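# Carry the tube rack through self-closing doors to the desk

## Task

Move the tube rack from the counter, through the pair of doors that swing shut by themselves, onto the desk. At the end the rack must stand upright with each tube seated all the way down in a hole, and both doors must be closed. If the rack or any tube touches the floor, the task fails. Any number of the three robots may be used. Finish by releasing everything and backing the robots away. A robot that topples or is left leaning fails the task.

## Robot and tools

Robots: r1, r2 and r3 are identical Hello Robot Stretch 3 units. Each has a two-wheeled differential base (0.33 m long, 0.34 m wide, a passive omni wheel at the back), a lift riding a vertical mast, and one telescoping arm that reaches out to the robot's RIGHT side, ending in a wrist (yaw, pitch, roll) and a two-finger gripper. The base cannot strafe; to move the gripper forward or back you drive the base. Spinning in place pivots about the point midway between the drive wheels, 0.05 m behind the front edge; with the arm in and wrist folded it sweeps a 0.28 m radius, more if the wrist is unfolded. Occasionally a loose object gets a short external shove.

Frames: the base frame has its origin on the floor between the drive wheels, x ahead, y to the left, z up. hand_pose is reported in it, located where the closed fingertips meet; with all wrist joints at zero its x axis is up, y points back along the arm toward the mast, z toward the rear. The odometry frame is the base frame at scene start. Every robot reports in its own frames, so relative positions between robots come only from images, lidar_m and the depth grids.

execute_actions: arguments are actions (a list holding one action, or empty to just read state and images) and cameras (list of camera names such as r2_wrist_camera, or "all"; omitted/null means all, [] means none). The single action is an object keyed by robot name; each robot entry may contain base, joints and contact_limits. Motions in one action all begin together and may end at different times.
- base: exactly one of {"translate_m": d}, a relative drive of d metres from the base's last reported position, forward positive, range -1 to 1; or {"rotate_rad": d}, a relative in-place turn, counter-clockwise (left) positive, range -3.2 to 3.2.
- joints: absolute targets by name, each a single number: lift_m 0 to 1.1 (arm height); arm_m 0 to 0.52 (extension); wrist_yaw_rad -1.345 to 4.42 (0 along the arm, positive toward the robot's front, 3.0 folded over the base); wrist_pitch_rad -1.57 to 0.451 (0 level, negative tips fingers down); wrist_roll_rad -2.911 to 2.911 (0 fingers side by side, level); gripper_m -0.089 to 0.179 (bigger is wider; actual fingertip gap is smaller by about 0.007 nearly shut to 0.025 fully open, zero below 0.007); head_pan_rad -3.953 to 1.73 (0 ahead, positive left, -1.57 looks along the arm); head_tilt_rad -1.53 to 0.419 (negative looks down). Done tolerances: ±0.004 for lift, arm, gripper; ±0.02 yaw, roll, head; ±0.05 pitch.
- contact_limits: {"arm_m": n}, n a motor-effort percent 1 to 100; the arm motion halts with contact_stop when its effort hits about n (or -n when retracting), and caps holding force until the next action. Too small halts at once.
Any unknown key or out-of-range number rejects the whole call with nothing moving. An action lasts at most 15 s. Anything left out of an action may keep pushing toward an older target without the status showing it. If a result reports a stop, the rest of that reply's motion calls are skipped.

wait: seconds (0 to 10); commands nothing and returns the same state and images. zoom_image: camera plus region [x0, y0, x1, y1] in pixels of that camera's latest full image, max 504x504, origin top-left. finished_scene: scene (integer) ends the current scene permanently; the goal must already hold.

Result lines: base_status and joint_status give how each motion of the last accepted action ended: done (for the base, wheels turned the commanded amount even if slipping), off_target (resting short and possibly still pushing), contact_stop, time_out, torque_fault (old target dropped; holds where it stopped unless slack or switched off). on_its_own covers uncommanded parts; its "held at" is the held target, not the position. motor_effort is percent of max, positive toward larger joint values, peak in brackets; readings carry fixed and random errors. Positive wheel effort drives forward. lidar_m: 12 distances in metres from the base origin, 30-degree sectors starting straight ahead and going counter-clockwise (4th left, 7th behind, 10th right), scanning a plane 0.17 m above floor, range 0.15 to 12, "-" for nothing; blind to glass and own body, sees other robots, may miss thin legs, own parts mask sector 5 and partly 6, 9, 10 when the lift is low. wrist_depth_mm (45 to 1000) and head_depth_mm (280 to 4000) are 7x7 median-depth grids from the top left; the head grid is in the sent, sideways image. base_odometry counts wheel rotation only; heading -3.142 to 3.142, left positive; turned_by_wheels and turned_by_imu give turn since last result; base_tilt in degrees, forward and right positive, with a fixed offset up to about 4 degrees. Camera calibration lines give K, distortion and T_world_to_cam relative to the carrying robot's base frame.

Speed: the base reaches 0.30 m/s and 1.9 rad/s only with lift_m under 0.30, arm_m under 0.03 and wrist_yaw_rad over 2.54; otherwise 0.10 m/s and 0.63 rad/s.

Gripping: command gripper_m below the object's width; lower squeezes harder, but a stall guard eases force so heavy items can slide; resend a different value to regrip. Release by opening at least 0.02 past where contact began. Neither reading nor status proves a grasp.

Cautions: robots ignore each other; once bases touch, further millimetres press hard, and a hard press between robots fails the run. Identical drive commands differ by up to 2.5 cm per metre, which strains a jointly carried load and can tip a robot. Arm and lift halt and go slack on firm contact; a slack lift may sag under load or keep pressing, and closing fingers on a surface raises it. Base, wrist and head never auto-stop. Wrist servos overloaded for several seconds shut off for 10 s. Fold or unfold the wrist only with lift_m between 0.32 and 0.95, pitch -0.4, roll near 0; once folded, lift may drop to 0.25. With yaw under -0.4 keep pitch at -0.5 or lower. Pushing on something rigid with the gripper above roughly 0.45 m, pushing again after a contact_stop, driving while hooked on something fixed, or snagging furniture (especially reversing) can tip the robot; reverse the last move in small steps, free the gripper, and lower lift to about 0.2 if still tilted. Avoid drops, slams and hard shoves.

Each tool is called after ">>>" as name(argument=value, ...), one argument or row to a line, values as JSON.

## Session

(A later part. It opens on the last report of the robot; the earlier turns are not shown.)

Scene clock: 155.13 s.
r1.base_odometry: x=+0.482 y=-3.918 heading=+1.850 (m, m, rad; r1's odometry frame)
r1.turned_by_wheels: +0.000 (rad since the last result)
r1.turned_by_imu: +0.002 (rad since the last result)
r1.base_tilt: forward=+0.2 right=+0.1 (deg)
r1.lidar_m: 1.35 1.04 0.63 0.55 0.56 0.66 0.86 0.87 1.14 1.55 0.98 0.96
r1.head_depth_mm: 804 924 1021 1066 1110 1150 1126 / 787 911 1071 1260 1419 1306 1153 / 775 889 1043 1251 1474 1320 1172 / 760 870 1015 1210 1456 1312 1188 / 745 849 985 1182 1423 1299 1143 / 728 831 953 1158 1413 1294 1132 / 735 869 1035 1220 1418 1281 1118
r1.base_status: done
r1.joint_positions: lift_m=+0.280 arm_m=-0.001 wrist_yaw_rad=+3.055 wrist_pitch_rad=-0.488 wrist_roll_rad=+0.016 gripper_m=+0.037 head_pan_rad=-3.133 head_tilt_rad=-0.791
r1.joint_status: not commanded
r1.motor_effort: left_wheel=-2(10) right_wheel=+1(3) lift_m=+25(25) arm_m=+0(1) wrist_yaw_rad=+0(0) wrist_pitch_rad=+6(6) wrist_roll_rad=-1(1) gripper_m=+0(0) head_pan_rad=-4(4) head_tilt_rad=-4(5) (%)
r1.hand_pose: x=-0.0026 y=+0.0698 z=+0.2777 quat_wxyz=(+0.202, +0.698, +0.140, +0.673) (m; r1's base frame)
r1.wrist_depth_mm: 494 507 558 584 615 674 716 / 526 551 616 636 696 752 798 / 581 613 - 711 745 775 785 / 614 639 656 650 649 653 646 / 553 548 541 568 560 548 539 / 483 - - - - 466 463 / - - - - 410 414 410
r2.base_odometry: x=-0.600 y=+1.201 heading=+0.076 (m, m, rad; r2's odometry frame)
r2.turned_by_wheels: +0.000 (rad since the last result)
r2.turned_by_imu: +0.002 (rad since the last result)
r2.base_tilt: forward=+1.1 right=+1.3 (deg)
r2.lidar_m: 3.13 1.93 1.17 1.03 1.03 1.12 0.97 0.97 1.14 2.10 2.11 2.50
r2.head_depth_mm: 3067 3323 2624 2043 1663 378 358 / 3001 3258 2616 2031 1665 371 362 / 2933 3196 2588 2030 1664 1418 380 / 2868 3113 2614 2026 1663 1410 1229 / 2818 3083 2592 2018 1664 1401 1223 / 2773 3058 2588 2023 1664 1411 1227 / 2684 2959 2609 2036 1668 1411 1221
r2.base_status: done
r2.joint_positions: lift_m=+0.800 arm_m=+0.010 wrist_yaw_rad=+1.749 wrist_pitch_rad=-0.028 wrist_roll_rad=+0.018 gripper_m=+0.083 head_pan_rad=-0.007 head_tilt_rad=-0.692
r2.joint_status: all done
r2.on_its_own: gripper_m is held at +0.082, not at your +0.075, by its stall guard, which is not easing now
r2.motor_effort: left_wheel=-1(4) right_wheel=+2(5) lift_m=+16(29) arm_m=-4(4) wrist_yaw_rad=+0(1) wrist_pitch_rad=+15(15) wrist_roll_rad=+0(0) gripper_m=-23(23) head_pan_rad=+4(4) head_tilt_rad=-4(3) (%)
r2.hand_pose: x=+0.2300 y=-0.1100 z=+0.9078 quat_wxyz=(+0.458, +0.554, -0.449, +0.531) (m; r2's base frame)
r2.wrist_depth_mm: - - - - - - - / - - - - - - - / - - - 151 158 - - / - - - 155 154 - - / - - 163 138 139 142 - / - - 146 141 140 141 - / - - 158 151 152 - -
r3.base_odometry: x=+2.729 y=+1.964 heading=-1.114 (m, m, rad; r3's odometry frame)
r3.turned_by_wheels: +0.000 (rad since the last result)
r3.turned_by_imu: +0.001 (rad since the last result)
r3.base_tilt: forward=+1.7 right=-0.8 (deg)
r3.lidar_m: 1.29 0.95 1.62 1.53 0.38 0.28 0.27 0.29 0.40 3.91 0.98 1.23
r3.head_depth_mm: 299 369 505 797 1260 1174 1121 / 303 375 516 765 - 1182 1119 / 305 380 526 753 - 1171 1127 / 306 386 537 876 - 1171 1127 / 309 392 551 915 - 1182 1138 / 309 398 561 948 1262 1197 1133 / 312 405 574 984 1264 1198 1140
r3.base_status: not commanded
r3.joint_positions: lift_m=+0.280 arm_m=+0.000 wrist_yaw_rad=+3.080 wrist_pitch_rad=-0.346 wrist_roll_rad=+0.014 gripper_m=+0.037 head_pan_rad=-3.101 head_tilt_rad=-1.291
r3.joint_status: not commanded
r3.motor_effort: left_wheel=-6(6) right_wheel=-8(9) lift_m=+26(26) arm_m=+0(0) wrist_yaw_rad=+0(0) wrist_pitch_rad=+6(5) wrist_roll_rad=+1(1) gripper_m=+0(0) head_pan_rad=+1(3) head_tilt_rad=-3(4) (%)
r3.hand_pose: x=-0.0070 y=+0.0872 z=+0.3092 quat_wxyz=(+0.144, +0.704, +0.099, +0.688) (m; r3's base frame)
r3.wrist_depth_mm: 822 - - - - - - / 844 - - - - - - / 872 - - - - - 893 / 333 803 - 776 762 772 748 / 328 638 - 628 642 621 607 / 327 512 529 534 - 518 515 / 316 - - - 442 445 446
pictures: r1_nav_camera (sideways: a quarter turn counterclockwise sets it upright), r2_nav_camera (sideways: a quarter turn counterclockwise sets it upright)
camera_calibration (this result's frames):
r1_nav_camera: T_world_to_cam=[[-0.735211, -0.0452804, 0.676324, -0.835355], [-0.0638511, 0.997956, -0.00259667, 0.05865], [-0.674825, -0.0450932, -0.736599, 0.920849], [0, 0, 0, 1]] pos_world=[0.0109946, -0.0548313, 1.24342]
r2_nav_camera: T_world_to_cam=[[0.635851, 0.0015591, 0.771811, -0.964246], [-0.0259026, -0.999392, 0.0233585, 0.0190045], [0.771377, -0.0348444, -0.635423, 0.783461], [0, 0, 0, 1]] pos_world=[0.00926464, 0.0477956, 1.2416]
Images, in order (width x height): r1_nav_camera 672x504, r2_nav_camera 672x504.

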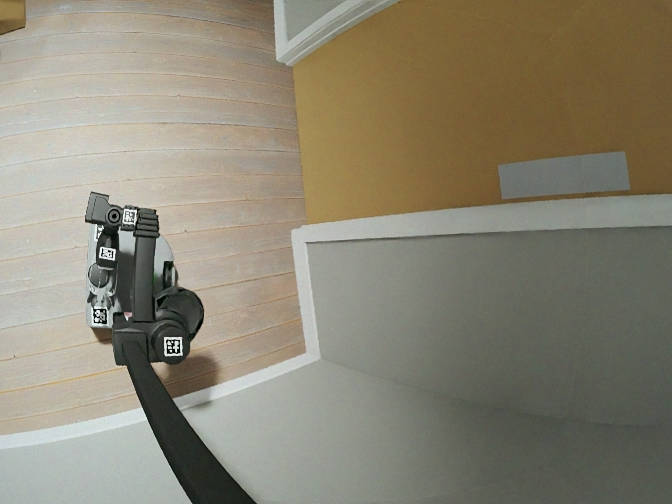

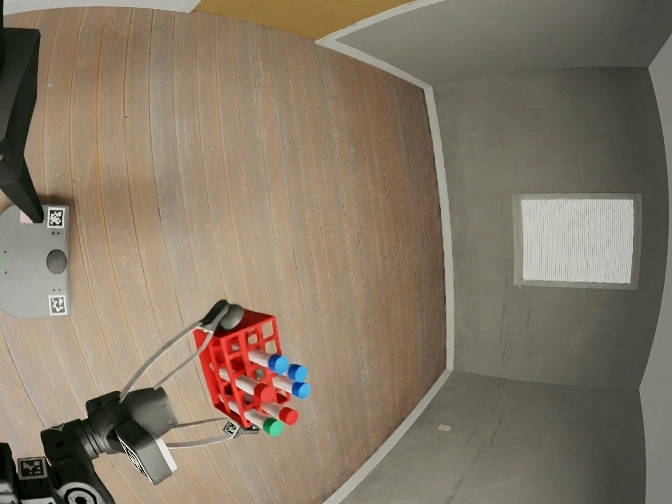

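>>> execute_actions(
  actions=[
    {"r2":{"base":{"rotate_rad":1.55}},"r1":{"base":{"rotate_rad":0.65}}},
  ],
  cameras=[],
)

>>> execute_actions(
  actions=[
    {"r2":{"base":{"translate_m":-0.3}},"r1":{"base":{"translate_m":-0.55}}},
  ],
  cameras=[],
)

>>> execute_actions(
  actions=[
    {"r1":{"base":{"rotate_rad":-0.31},"joints":{"head_tilt_rad":-1.2,"head_pan_rad":-3.3}}},
  ],
  cameras=[],
)

>>> execute_actions(
  actions=[
    {"r1":{"base":{"translate_m":-0.3}}},
  ],
  cameras=["r1_nav_camera","r2_nav_camera"],
)

Scene clock: 172.10 s.
r1.base_odometry: x=+0.482 y=-3.918 heading=+2.500 (m, m, rad; r1's odometry frame)
r1.turned_by_wheels: +0.650 (rad since the last result)
r1.turned_by_imu: +0.645 (rad since the last result)
r1.base_tilt: forward=+0.2 right=+0.1 (deg)
r1.lidar_m: 0.87 0.59 0.55 0.56 0.72 0.86 0.97 1.24 1.55 0.97 0.96 1.34
r1.head_depth_mm: 789 866 936 1041 1228 1333 1163 / 820 923 1046 1174 1341 1331 1161 / 857 967 1113 1300 1473 1323 1177 / 897 1021 1180 1394 1532 1313 1183 / 948 1077 1263 1497 1509 1298 1145 / 998 1147 1348 1647 1501 1289 1129 / 1056 1205 1395 1651 1490 1278 1119
r1.base_status: done
r1.joint_positions: lift_m=+0.280 arm_m=-0.001 wrist_yaw_rad=+3.055 wrist_pitch_rad=-0.488 wrist_roll_rad=+0.016 gripper_m=+0.037 head_pan_rad=-3.133 head_tilt_rad=-0.791
r1.joint_status: not commanded
r1.motor_effort: left_wheel=-2(9) right_wheel=+1(5) lift_m=+25(25) arm_m=-1(1) wrist_yaw_rad=+0(1) wrist_pitch_rad=+6(5) wrist_roll_rad=-1(1) gripper_m=+0(0) head_pan_rad=-4(4) head_tilt_rad=-4(4) (%)
r1.hand_pose: x=-0.0026 y=+0.0698 z=+0.2777 quat_wxyz=(+0.202, +0.698, +0.140, +0.673) (m; r1's base frame)
r1.wrist_depth_mm: 794 815 668 620 554 512 470 / 779 901 739 662 605 549 498 / 760 829 - 735 674 601 539 / 658 654 655 654 644 621 574 / 548 548 551 563 561 546 536 / 479 - - - - 472 474 / - - - - 410 411 412
r2.base_odometry: x=-0.600 y=+1.201 heading=+1.626 (m, m, rad; r2's odometry frame)
r2.turned_by_wheels: +1.550 (rad since the last result)
r2.turned_by_imu: +1.568 (rad since the last result)
r2.base_tilt: forward=+1.1 right=+1.4 (deg)
r2.lidar_m: 1.03 1.03 1.12 0.97 0.97 1.13 2.10 2.11 2.48 3.13 1.97 1.17
r2.head_depth_mm: 979 1102 1258 1483 1634 381 358 / 965 1073 1221 1417 1590 370 361 / 941 1047 1185 1362 1569 1414 380 / 914 1022 1149 1316 1533 1417 1229 / 892 992 1117 1280 1485 1414 1222 / 873 965 1084 1235 1424 1405 1227 / 851 942 1049 1193 1374 1408 1224
r2.base_status: done
r2.joint_positions: lift_m=+0.800 arm_m=+0.010 wrist_yaw_rad=+1.749 wrist_pitch_rad=-0.028 wrist_roll_rad=+0.018 gripper_m=+0.083 head_pan_rad=-0.007 head_tilt_rad=-0.692
r2.joint_status: not commanded
r2.on_its_own: gripper_m is held at +0.082, not at your +0.075, by its stall guard, which is not easing now
r2.motor_effort: left_wheel=-1(4) right_wheel=+2(6) lift_m=+16(16) arm_m=-5(3) wrist_yaw_rad=+0(0) wrist_pitch_rad=+15(15) wrist_roll_rad=+0(0) gripper_m=-23(23) head_pan_rad=+4(4) head_tilt_rad=-3(4) (%)
r2.hand_pose: x=+0.2300 y=-0.1100 z=+0.9078 quat_wxyz=(+0.458, +0.554, -0.449, +0.531) (m; r2's base frame)
r2.wrist_depth_mm: 894 892 907 897 921 912 940 / 914 938 933 924 929 932 963 / 945 967 954 149 157 981 - / 975 - 981 155 154 - - / - - 163 138 139 142 - / - - 146 141 140 142 - / - - 158 151 151 - -
r3.base_odometry: x=+2.729 y=+1.964 heading=-1.114 (m, m, rad; r3's odometry frame)
r3.turned_by_wheels: +0.000 (rad since the last result)
r3.turned_by_imu: +0.001 (rad since the last result)
r3.base_tilt: forward=+1.7 right=-0.7 (deg)
r3.lidar_m: 1.29 0.95 1.62 1.53 0.38 0.28 0.27 0.29 0.40 3.90 0.98 1.23
r3.head_depth_mm: 300 368 505 794 1257 1186 1122 / 303 375 514 767 - 1178 1131 / 306 380 527 750 - 1166 1121 / 306 386 537 878 - 1175 1134 / 309 392 548 911 - 1173 1129 / 309 398 564 953 1259 1186 1140 / 311 405 573 981 1269 1192 1139
r3.base_status: not commanded
r3.joint_positions: lift_m=+0.280 arm_m=+0.000 wrist_yaw_rad=+3.080 wrist_pitch_rad=-0.346 wrist_roll_rad=+0.014 gripper_m=+0.037 head_pan_rad=-3.101 head_tilt_rad=-1.291
r3.joint_status: not commanded
r3.motor_effort: left_wheel=-6(7) right_wheel=-8(9) lift_m=+26(26) arm_m=-1(0) wrist_yaw_rad=+0(0) wrist_pitch_rad=+6(5) wrist_roll_rad=+1(1) gripper_m=+0(0) head_pan_rad=+0(1) head_tilt_rad=-3(3) (%)
r3.hand_pose: x=-0.0070 y=+0.0872 z=+0.3092 quat_wxyz=(+0.144, +0.704, +0.099, +0.688) (m; r3's base frame)
r3.wrist_depth_mm: 842 - - - - - - / 869 - - - - - - / 850 - - - - - 759 / 333 806 - 778 765 757 727 / 330 637 - 623 646 615 612 / 327 515 535 525 - 520 506 / 316 - - - 448 441 443
pictures: none
No camera images: the call's "cameras" was empty. Leave "cameras" out to get every camera's image.

Scene clock: 176.60 s.
r1.base_odometry: x=+0.922 y=-4.247 heading=+2.499 (m, m, rad; r1's odometry frame)
r1.turned_by_wheels: +0.000 (rad since the last result)
r1.turned_by_imu: +0.002 (rad since the last result)
r1.base_tilt: forward=+0.2 right=+0.1 (deg)
r1.lidar_m: 1.23 0.84 0.78 0.59 0.41 0.45 0.47 0.60 1.09 1.34 1.18 1.86
r1.head_depth_mm: 361 403 457 523 616 747 819 / 377 423 482 558 662 821 1022 / 394 445 510 597 719 905 1132 / 413 468 541 639 784 1011 1178 / 434 496 578 692 858 1145 1145 / 455 525 618 750 956 1237 1127 / 482 560 667 824 1077 1278 1122
r1.base_status: done
r1.joint_positions: lift_m=+0.280 arm_m=-0.001 wrist_yaw_rad=+3.055 wrist_pitch_rad=-0.488 wrist_roll_rad=+0.016 gripper_m=+0.037 head_pan_rad=-3.133 head_tilt_rad=-0.791
r1.joint_status: not commanded
r1.motor_effort: left_wheel=-2(10) right_wheel=+1(3) lift_m=+25(25) arm_m=-1(0) wrist_yaw_rad=+0(0) wrist_pitch_rad=+6(6) wrist_roll_rad=-1(1) gripper_m=+0(0) head_pan_rad=-4(4) head_tilt_rad=-4(4) (%)
r1.hand_pose: x=-0.0026 y=+0.0698 z=+0.2777 quat_wxyz=(+0.202, +0.698, +0.140, +0.673) (m; r1's base frame)
r1.wrist_depth_mm: 334 398 683 829 797 714 639 / 365 407 723 908 863 754 700 / 412 437 - 804 799 774 720 / 446 493 582 657 648 640 657 / 468 530 545 556 559 536 538 / 460 - - - - 461 467 / - - - - 415 410 416
r2.base_odometry: x=-0.583 y=+0.901 heading=+1.626 (m, m, rad; r2's odometry frame)
r2.turned_by_wheels: +0.000 (rad since the last result)
r2.turned_by_imu: -0.002 (rad since the last result)
r2.base_tilt: forward=+1.0 right=+1.3 (deg)
r2.lidar_m: 1.33 1.33 1.04 0.90 0.90 1.04 1.81 1.82 2.14 3.21 2.54 1.51
r2.head_depth_mm: 1268 1436 1644 1873 1664 381 358 / 1246 1391 1586 1827 1664 371 362 / 1218 1365 1537 1755 1663 1410 380 / 1189 1322 1487 1703 1669 1409 1223 / 1158 1287 1448 1648 1672 1415 1218 / 1136 1253 1404 1595 1664 1408 1230 / 1105 1215 1360 1543 1669 1402 1224
r2.base_status: done
r2.joint_positions: lift_m=+0.800 arm_m=+0.010 wrist_yaw_rad=+1.749 wrist_pitch_rad=-0.028 wrist_roll_rad=+0.018 gripper_m=+0.083 head_pan_rad=-0.007 head_tilt_rad=-0.692
r2.joint_status: not commanded
r2.on_its_own: gripper_m is held at +0.082, not at your +0.075, by its stall guard, which is not easing now
r2.motor_effort: left_wheel=-1(5) right_wheel=+2(4) lift_m=+16(16) arm_m=-4(3) wrist_yaw_rad=+0(0) wrist_pitch_rad=+15(15) wrist_roll_rad=+0(0) gripper_m=-23(23) head_pan_rad=+5(5) head_tilt_rad=-5(4) (%)
r2.hand_pose: x=+0.2300 y=-0.1100 z=+0.9078 quat_wxyz=(+0.458, +0.554, -0.449, +0.531) (m; r2's base frame)
r2.wrist_depth_mm: - - - - - - - / - - - - - - - / - - - 148 157 - - / - - - 154 153 - - / - - 163 138 138 142 - / - - 146 141 140 141 - / - - 158 151 151 - -
r3.base_odometry: x=+2.729 y=+1.964 heading=-1.114 (m, m, rad; r3's odometry frame)
r3.turned_by_wheels: +0.000 (rad since the last result)
r3.turned_by_imu: +0.001 (rad since the last result)
r3.base_tilt: forward=+1.7 right=-0.8 (deg)
r3.lidar_m: 1.29 1.44 1.23 1.53 0.38 0.28 0.28 0.29 0.40 3.91 0.98 1.23
r3.head_depth_mm: 299 368 505 798 1262 1174 1117 / 303 374 515 766 - 1182 1120 / 306 380 526 752 - 1170 1125 / 306 386 539 877 - 1175 1138 / 309 393 550 914 - 1181 1137 / 309 399 560 955 1268 1192 1131 / 312 405 574 983 1255 1205 1142
r3.base_status: not commanded
r3.joint_positions: lift_m=+0.280 arm_m=+0.000 wrist_yaw_rad=+3.080 wrist_pitch_rad=-0.346 wrist_roll_rad=+0.014 gripper_m=+0.037 head_pan_rad=-3.101 head_tilt_rad=-1.291
r3.joint_status: not commanded
r3.motor_effort: left_wheel=-6(6) right_wheel=-9(9) lift_m=+26(26) arm_m=+0(1) wrist_yaw_rad=+0(1) wrist_pitch_rad=+5(6) wrist_roll_rad=+0(1) gripper_m=+0(0) head_pan_rad=+1(1) head_tilt_rad=-4(4) (%)
r3.hand_pose: x=-0.0070 y=+0.0872 z=+0.3092 quat_wxyz=(+0.144, +0.704, +0.099, +0.688) (m; r3's base frame)
r3.wrist_depth_mm: 850 - - - - - - / 844 - - - - - - / 852 - - - - - 996 / 332 799 - 765 768 763 760 / 330 643 - 626 644 609 611 / 327 517 528 519 - 516 510 / 319 - - - 448 443 438
pictures: none
No camera images: the call's "cameras" was empty. Leave "cameras" out to get every camera's image.

Scene clock: 178.07 s.
r1.base_odometry: x=+0.922 y=-4.247 heading=+2.190 (m, m, rad; r1's odometry frame)
r1.turned_by_wheels: -0.310 (rad since the last result)
r1.turned_by_imu: -0.306 (rad since the last result)
r1.base_tilt: forward=+0.2 right=+0.2 (deg)
r1.lidar_m: 1.86 1.00 0.79 0.78 0.48 0.40 0.46 0.50 0.75 1.32 1.26 1.18
r1.head_depth_mm: 419 470 587 894 - 1203 1122 / 456 541 648 895 1285 1187 1113 / 457 569 752 993 1293 1176 1111 / 458 571 755 1107 - - 1107 / 459 573 755 1119 1289 - 1098 / 459 572 755 1107 1273 - 1080 / 460 573 757 1109 1251 1155 1079
r1.base_status: done
r1.joint_positions: lift_m=+0.280 arm_m=+0.000 wrist_yaw_rad=+3.055 wrist_pitch_rad=-0.488 wrist_roll_rad=+0.016 gripper_m=+0.037 head_pan_rad=-3.294 head_tilt_rad=-1.185
r1.joint_status: all done
r1.motor_effort: left_wheel=+1(9) right_wheel=-1(4) lift_m=+25(25) arm_m=+0(1) wrist_yaw_rad=+0(1) wrist_pitch_rad=+6(6) wrist_roll_rad=+0(1) gripper_m=+0(1) head_pan_rad=-4(23) head_tilt_rad=-8(35) (%)
r1.hand_pose: x=-0.0026 y=+0.0698 z=+0.2777 quat_wxyz=(+0.202, +0.698, +0.140, +0.673) (m; r1's base frame)
r1.wrist_depth_mm: 412 543 813 816 791 768 733 / 413 544 906 894 859 832 794 / 419 592 - 805 795 797 804 / 420 576 658 654 655 651 643 / 417 538 552 564 559 555 539 / 449 - - - - 469 466 / - - - - 415 411 407
r2.base_odometry: x=-0.583 y=+0.901 heading=+1.626 (m, m, rad; r2's odometry frame)
r2.turned_by_wheels: +0.000 (rad since the last result)
r2.turned_by_imu: +0.000 (rad since the last result)
r2.base_tilt: forward=+1.1 right=+1.3 (deg)
r2.lidar_m: 1.33 1.33 1.04 0.90 0.90 1.04 1.81 1.82 2.14 3.21 2.54 1.51
r2.head_depth_mm: 1266 1438 1637 1867 1672 381 357 / 1242 1391 1583 1837 1664 371 362 / 1220 1361 1546 1783 1667 1413 380 / 1185 1320 1484 1713 1661 1411 1226 / 1158 1288 1449 1645 1662 1418 1219 / 1130 1248 1404 1595 1666 1406 1223 / 1106 1218 1361 1544 1661 1417 1222
r2.base_status: not commanded
r2.joint_positions: lift_m=+0.800 arm_m=+0.010 wrist_yaw_rad=+1.749 wrist_pitch_rad=-0.028 wrist_roll_rad=+0.018 gripper_m=+0.083 head_pan_rad=-0.007 head_tilt_rad=-0.692
r2.joint_status: not commanded
r2.on_its_own: gripper_m is held at +0.082, not at your +0.075, by its stall guard, which is not easing now
r2.motor_effort: left_wheel=-1(1) right_wheel=+2(2) lift_m=+16(16) arm_m=-3(4) wrist_yaw_rad=+1(0) wrist_pitch_rad=+15(15) wrist_roll_rad=+0(0) gripper_m=-22(23) head_pan_rad=+4(4) head_tilt_rad=-3(3) (%)
r2.hand_pose: x=+0.2300 y=-0.1100 z=+0.9078 quat_wxyz=(+0.458, +0.554, -0.449, +0.531) (m; r2's base frame)
r2.wrist_depth_mm: - - - - - - - / - - - - - - - / - - - 148 158 - - / - - - 154 154 - - / - - 163 138 138 141 - / - - 146 140 140 142 - / - - 158 151 151 - -
r3.base_odometry: x=+2.729 y=+1.964 heading=-1.114 (m, m, rad; r3's odometry frame)
r3.turned_by_wheels: +0.000 (rad since the last result)
r3.turned_by_imu: +0.000 (rad since the last result)
r3.base_tilt: forward=+1.7 right=-0.7 (deg)
r3.lidar_m: 1.28 1.44 1.23 1.53 0.38 0.28 0.28 0.29 0.40 3.93 0.98 1.23
r3.head_depth_mm: 300 369 505 797 1261 1186 1122 / 303 374 514 766 - 1170 1115 / 306 380 528 753 - 1168 1126 / 306 387 537 874 - 1175 1134 / 309 392 547 916 - 1170 1130 / 309 399 562 950 1262 1178 1141 / 311 405 574 990 1266 1192 1142
r3.base_status: not commanded
r3.joint_positions: lift_m=+0.280 arm_m=+0.000 wrist_yaw_rad=+3.080 wrist_pitch_rad=-0.346 wrist_roll_rad=+0.014 gripper_m=+0.037 head_pan_rad=-3.101 head_tilt_rad=-1.291
r3.joint_status: not commanded
r3.motor_effort: left_wheel=-6(6) right_wheel=-9(9) lift_m=+26(26) arm_m=+0(0) wrist_yaw_rad=+0(1) wrist_pitch_rad=+5(5) wrist_roll_rad=+0(1) gripper_m=+0(0) head_pan_rad=+1(1) head_tilt_rad=-3(4) (%)
r3.hand_pose: x=-0.0070 y=+0.0872 z=+0.3092 quat_wxyz=(+0.144, +0.704, +0.099, +0.688) (m; r3's base frame)
r3.wrist_depth_mm: 833 - - - - - - / 845 - - - - - - / 857 - - - - - 991 / 334 785 - 802 781 770 755 / 328 648 - 640 643 615 614 / 327 517 529 520 - 513 506 / 317 - - - 446 443 441
pictures: none
No camera images: the call's "cameras" was empty. Leave "cameras" out to get every camera's image.

Scene clock: 181.13 s.
r1.base_odometry: x=+1.096 y=-4.492 heading=+2.189 (m, m, rad; r1's odometry frame)
r1.turned_by_wheels: +0.000 (rad since the last result)
r1.turned_by_imu: -0.004 (rad since the last result)
r1.base_tilt: forward=+0.2 right=+0.1 (deg)
r1.lidar_m: 2.15 1.04 0.83 0.22 0.22 0.29 0.28 0.29 0.38 0.67 1.38 1.42
r1.head_depth_mm: 300 368 1482 1401 - 1175 1125 / 298 359 489 1362 767 1173 1112 / 296 352 472 713 1301 1169 1116 / 291 343 457 679 - - 1106 / 289 334 443 648 958 - 1097 / - 326 428 619 1028 - 1091 / - 319 415 593 1039 1155 1075
r1.base_status: translate_m off_target (by the wheels' count: -0.2998 of -0.3000)
r1.joint_positions: lift_m=+0.280 arm_m=-0.001 wrist_yaw_rad=+3.056 wrist_pitch_rad=-0.489 wrist_roll_rad=+0.016 gripper_m=+0.037 head_pan_rad=-3.296 head_tilt_rad=-1.191
r1.joint_status: not commanded
r1.on_its_own: left_wheel is at rest, and its effort (-27) is outside its rest range (-18 to +18)
r1.motor_effort: left_wheel=-27(62) right_wheel=-10(27) lift_m=+34(36) arm_m=-1(0) wrist_yaw_rad=-1(5) wrist_pitch_rad=+6(7) wrist_roll_rad=-1(1) gripper_m=+0(0) head_pan_rad=-2(4) head_tilt_rad=-4(7) (%)
r1.hand_pose: x=-0.0028 y=+0.0697 z=+0.2772 quat_wxyz=(+0.202, +0.698, +0.140, +0.673) (m; r1's base frame)
r1.wrist_depth_mm: - 240 255 784 815 799 796 / - 268 272 798 877 859 838 / 808 312 - 735 826 794 789 / 607 597 - 622 659 663 635 / 352 550 378 569 564 551 541 / 336 - - - - 469 467 / - - - - 416 411 409
r2.base_odometry: x=-0.583 y=+0.901 heading=+1.626 (m, m, rad; r2's odometry frame)
r2.turned_by_wheels: +0.000 (rad since the last result)
r2.turned_by_imu: +0.000 (rad since the last result)
r2.base_tilt: forward=+1.1 right=+1.3 (deg)
r2.lidar_m: 1.33 1.33 1.04 0.90 0.90 1.04 1.81 1.81 2.14 3.21 2.53 1.39
r2.head_depth_mm: 1312 1336 1474 1746 1663 378 357 / 1242 1386 1607 1798 1672 370 362 / 1223 1363 1540 1777 1667 1409 379 / 1190 1323 1486 1723 1656 1414 1227 / 1158 1286 1443 1646 1666 1411 1225 / 1133 1259 1407 1596 1661 1409 1225 / 1107 1220 1364 1540 1656 1411 1221
r2.base_status: not commanded
r2.joint_positions: lift_m=+0.800 arm_m=+0.010 wrist_yaw_rad=+1.749 wrist_pitch_rad=-0.028 wrist_roll_rad=+0.018 gripper_m=+0.083 head_pan_rad=-0.007 head_tilt_rad=-0.692
r2.joint_status: not commanded
r2.on_its_own: gripper_m is held at +0.082, not at your +0.075, by its stall guard, which is not easing now
r2.motor_effort: left_wheel=-1(1) right_wheel=+2(2) lift_m=+16(16) arm_m=-4(4) wrist_yaw_rad=+1(1) wrist_pitch_rad=+15(15) wrist_roll_rad=+0(0) gripper_m=-23(23) head_pan_rad=+5(5) head_tilt_rad=-4(4) (%)
r2.hand_pose: x=+0.2300 y=-0.1100 z=+0.9078 quat_wxyz=(+0.458, +0.554, -0.449, +0.531) (m; r2's base frame)
r2.wrist_depth_mm: - - - - - - - / - - - - - - - / - - - 148 158 - - / - - - 154 154 - - / - - 162 138 138 142 - / - - 146 140 140 142 - / - - 158 151 151 - -
r3.base_odometry: x=+2.729 y=+1.964 heading=-1.114 (m, m, rad; r3's odometry frame)
r3.turned_by_wheels: +0.000 (rad since the last result)
r3.turned_by_imu: +0.001 (rad since the last result)
r3.base_tilt: forward=+1.8 right=-0.7 (deg)
r3.lidar_m: 1.29 1.44 1.48 1.53 0.38 0.28 0.27 0.29 0.40 3.92 0.98 1.23
r3.head_depth_mm: 300 369 505 795 1265 1180 1116 / 303 375 515 765 - 1168 1125 / 306 381 526 753 - 1170 1124 / 306 386 537 876 - 1177 1133 / 309 392 551 915 - 1175 1127 / 309 398 561 948 1258 1191 1136 / 312 404 574 988 1272 1198 1143
r3.base_status: not commanded
r3.joint_positions: lift_m=+0.280 arm_m=+0.000 wrist_yaw_rad=+3.080 wrist_pitch_rad=-0.346 wrist_roll_rad=+0.014 gripper_m=+0.037 head_pan_rad=-3.101 head_tilt_rad=-1.291
r3.joint_status: not commanded
r3.motor_effort: left_wheel=-6(6) right_wheel=-8(8) lift_m=+25(26) arm_m=+0(0) wrist_yaw_rad=+0(1) wrist_pitch_rad=+5(5) wrist_roll_rad=+0(1) gripper_m=+0(1) head_pan_rad=+2(0) head_tilt_rad=-4(4) (%)
r3.hand_pose: x=-0.0070 y=+0.0872 z=+0.3092 quat_wxyz=(+0.144, +0.704, +0.099, +0.688) (m; r3's base frame)
r3.wrist_depth_mm: 840 - - - - - - / 849 - - - - - - / 847 - - - - - 998 / 332 806 - 779 765 760 759 / 329 643 - 630 651 609 616 / 326 515 529 524 - 512 510 / 317 - - - 445 443 437
pictures: r1_nav_camera (sideways: a quarter turn counterclockwise sets it upright), r2_nav_camera (sideways: a quarter turn counterclockwise sets it upright)
camera_calibration (this result's frames):
r1_nav_camera: T_world_to_cam=[[-0.93563, 0.106307, 0.336594, -0.391574], [0.104347, 0.994252, -0.0239633, 0.0854339], [-0.337207, 0.0127017, -0.941345, 1.1849], [0, 0, 0, 1]] pos_world=[0.0242746, -0.0583662, 1.24925]
r2_nav_camera: T_world_to_cam=[[0.635852, 0.00155969, 0.771809, -0.964245], [-0.0259016, -0.999392, 0.0233586, 0.0190044], [0.771376, -0.0348437, -0.635425, 0.783463], [0, 0, 0, 1]] pos_world=[0.00926445, 0.0477956, 1.2416]
Images, in order (width x height): r1_nav_camera 672x504, r2_nav_camera 672x504.

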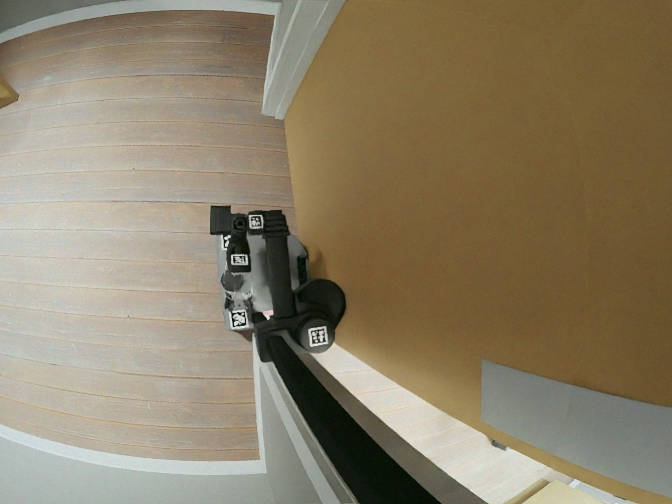

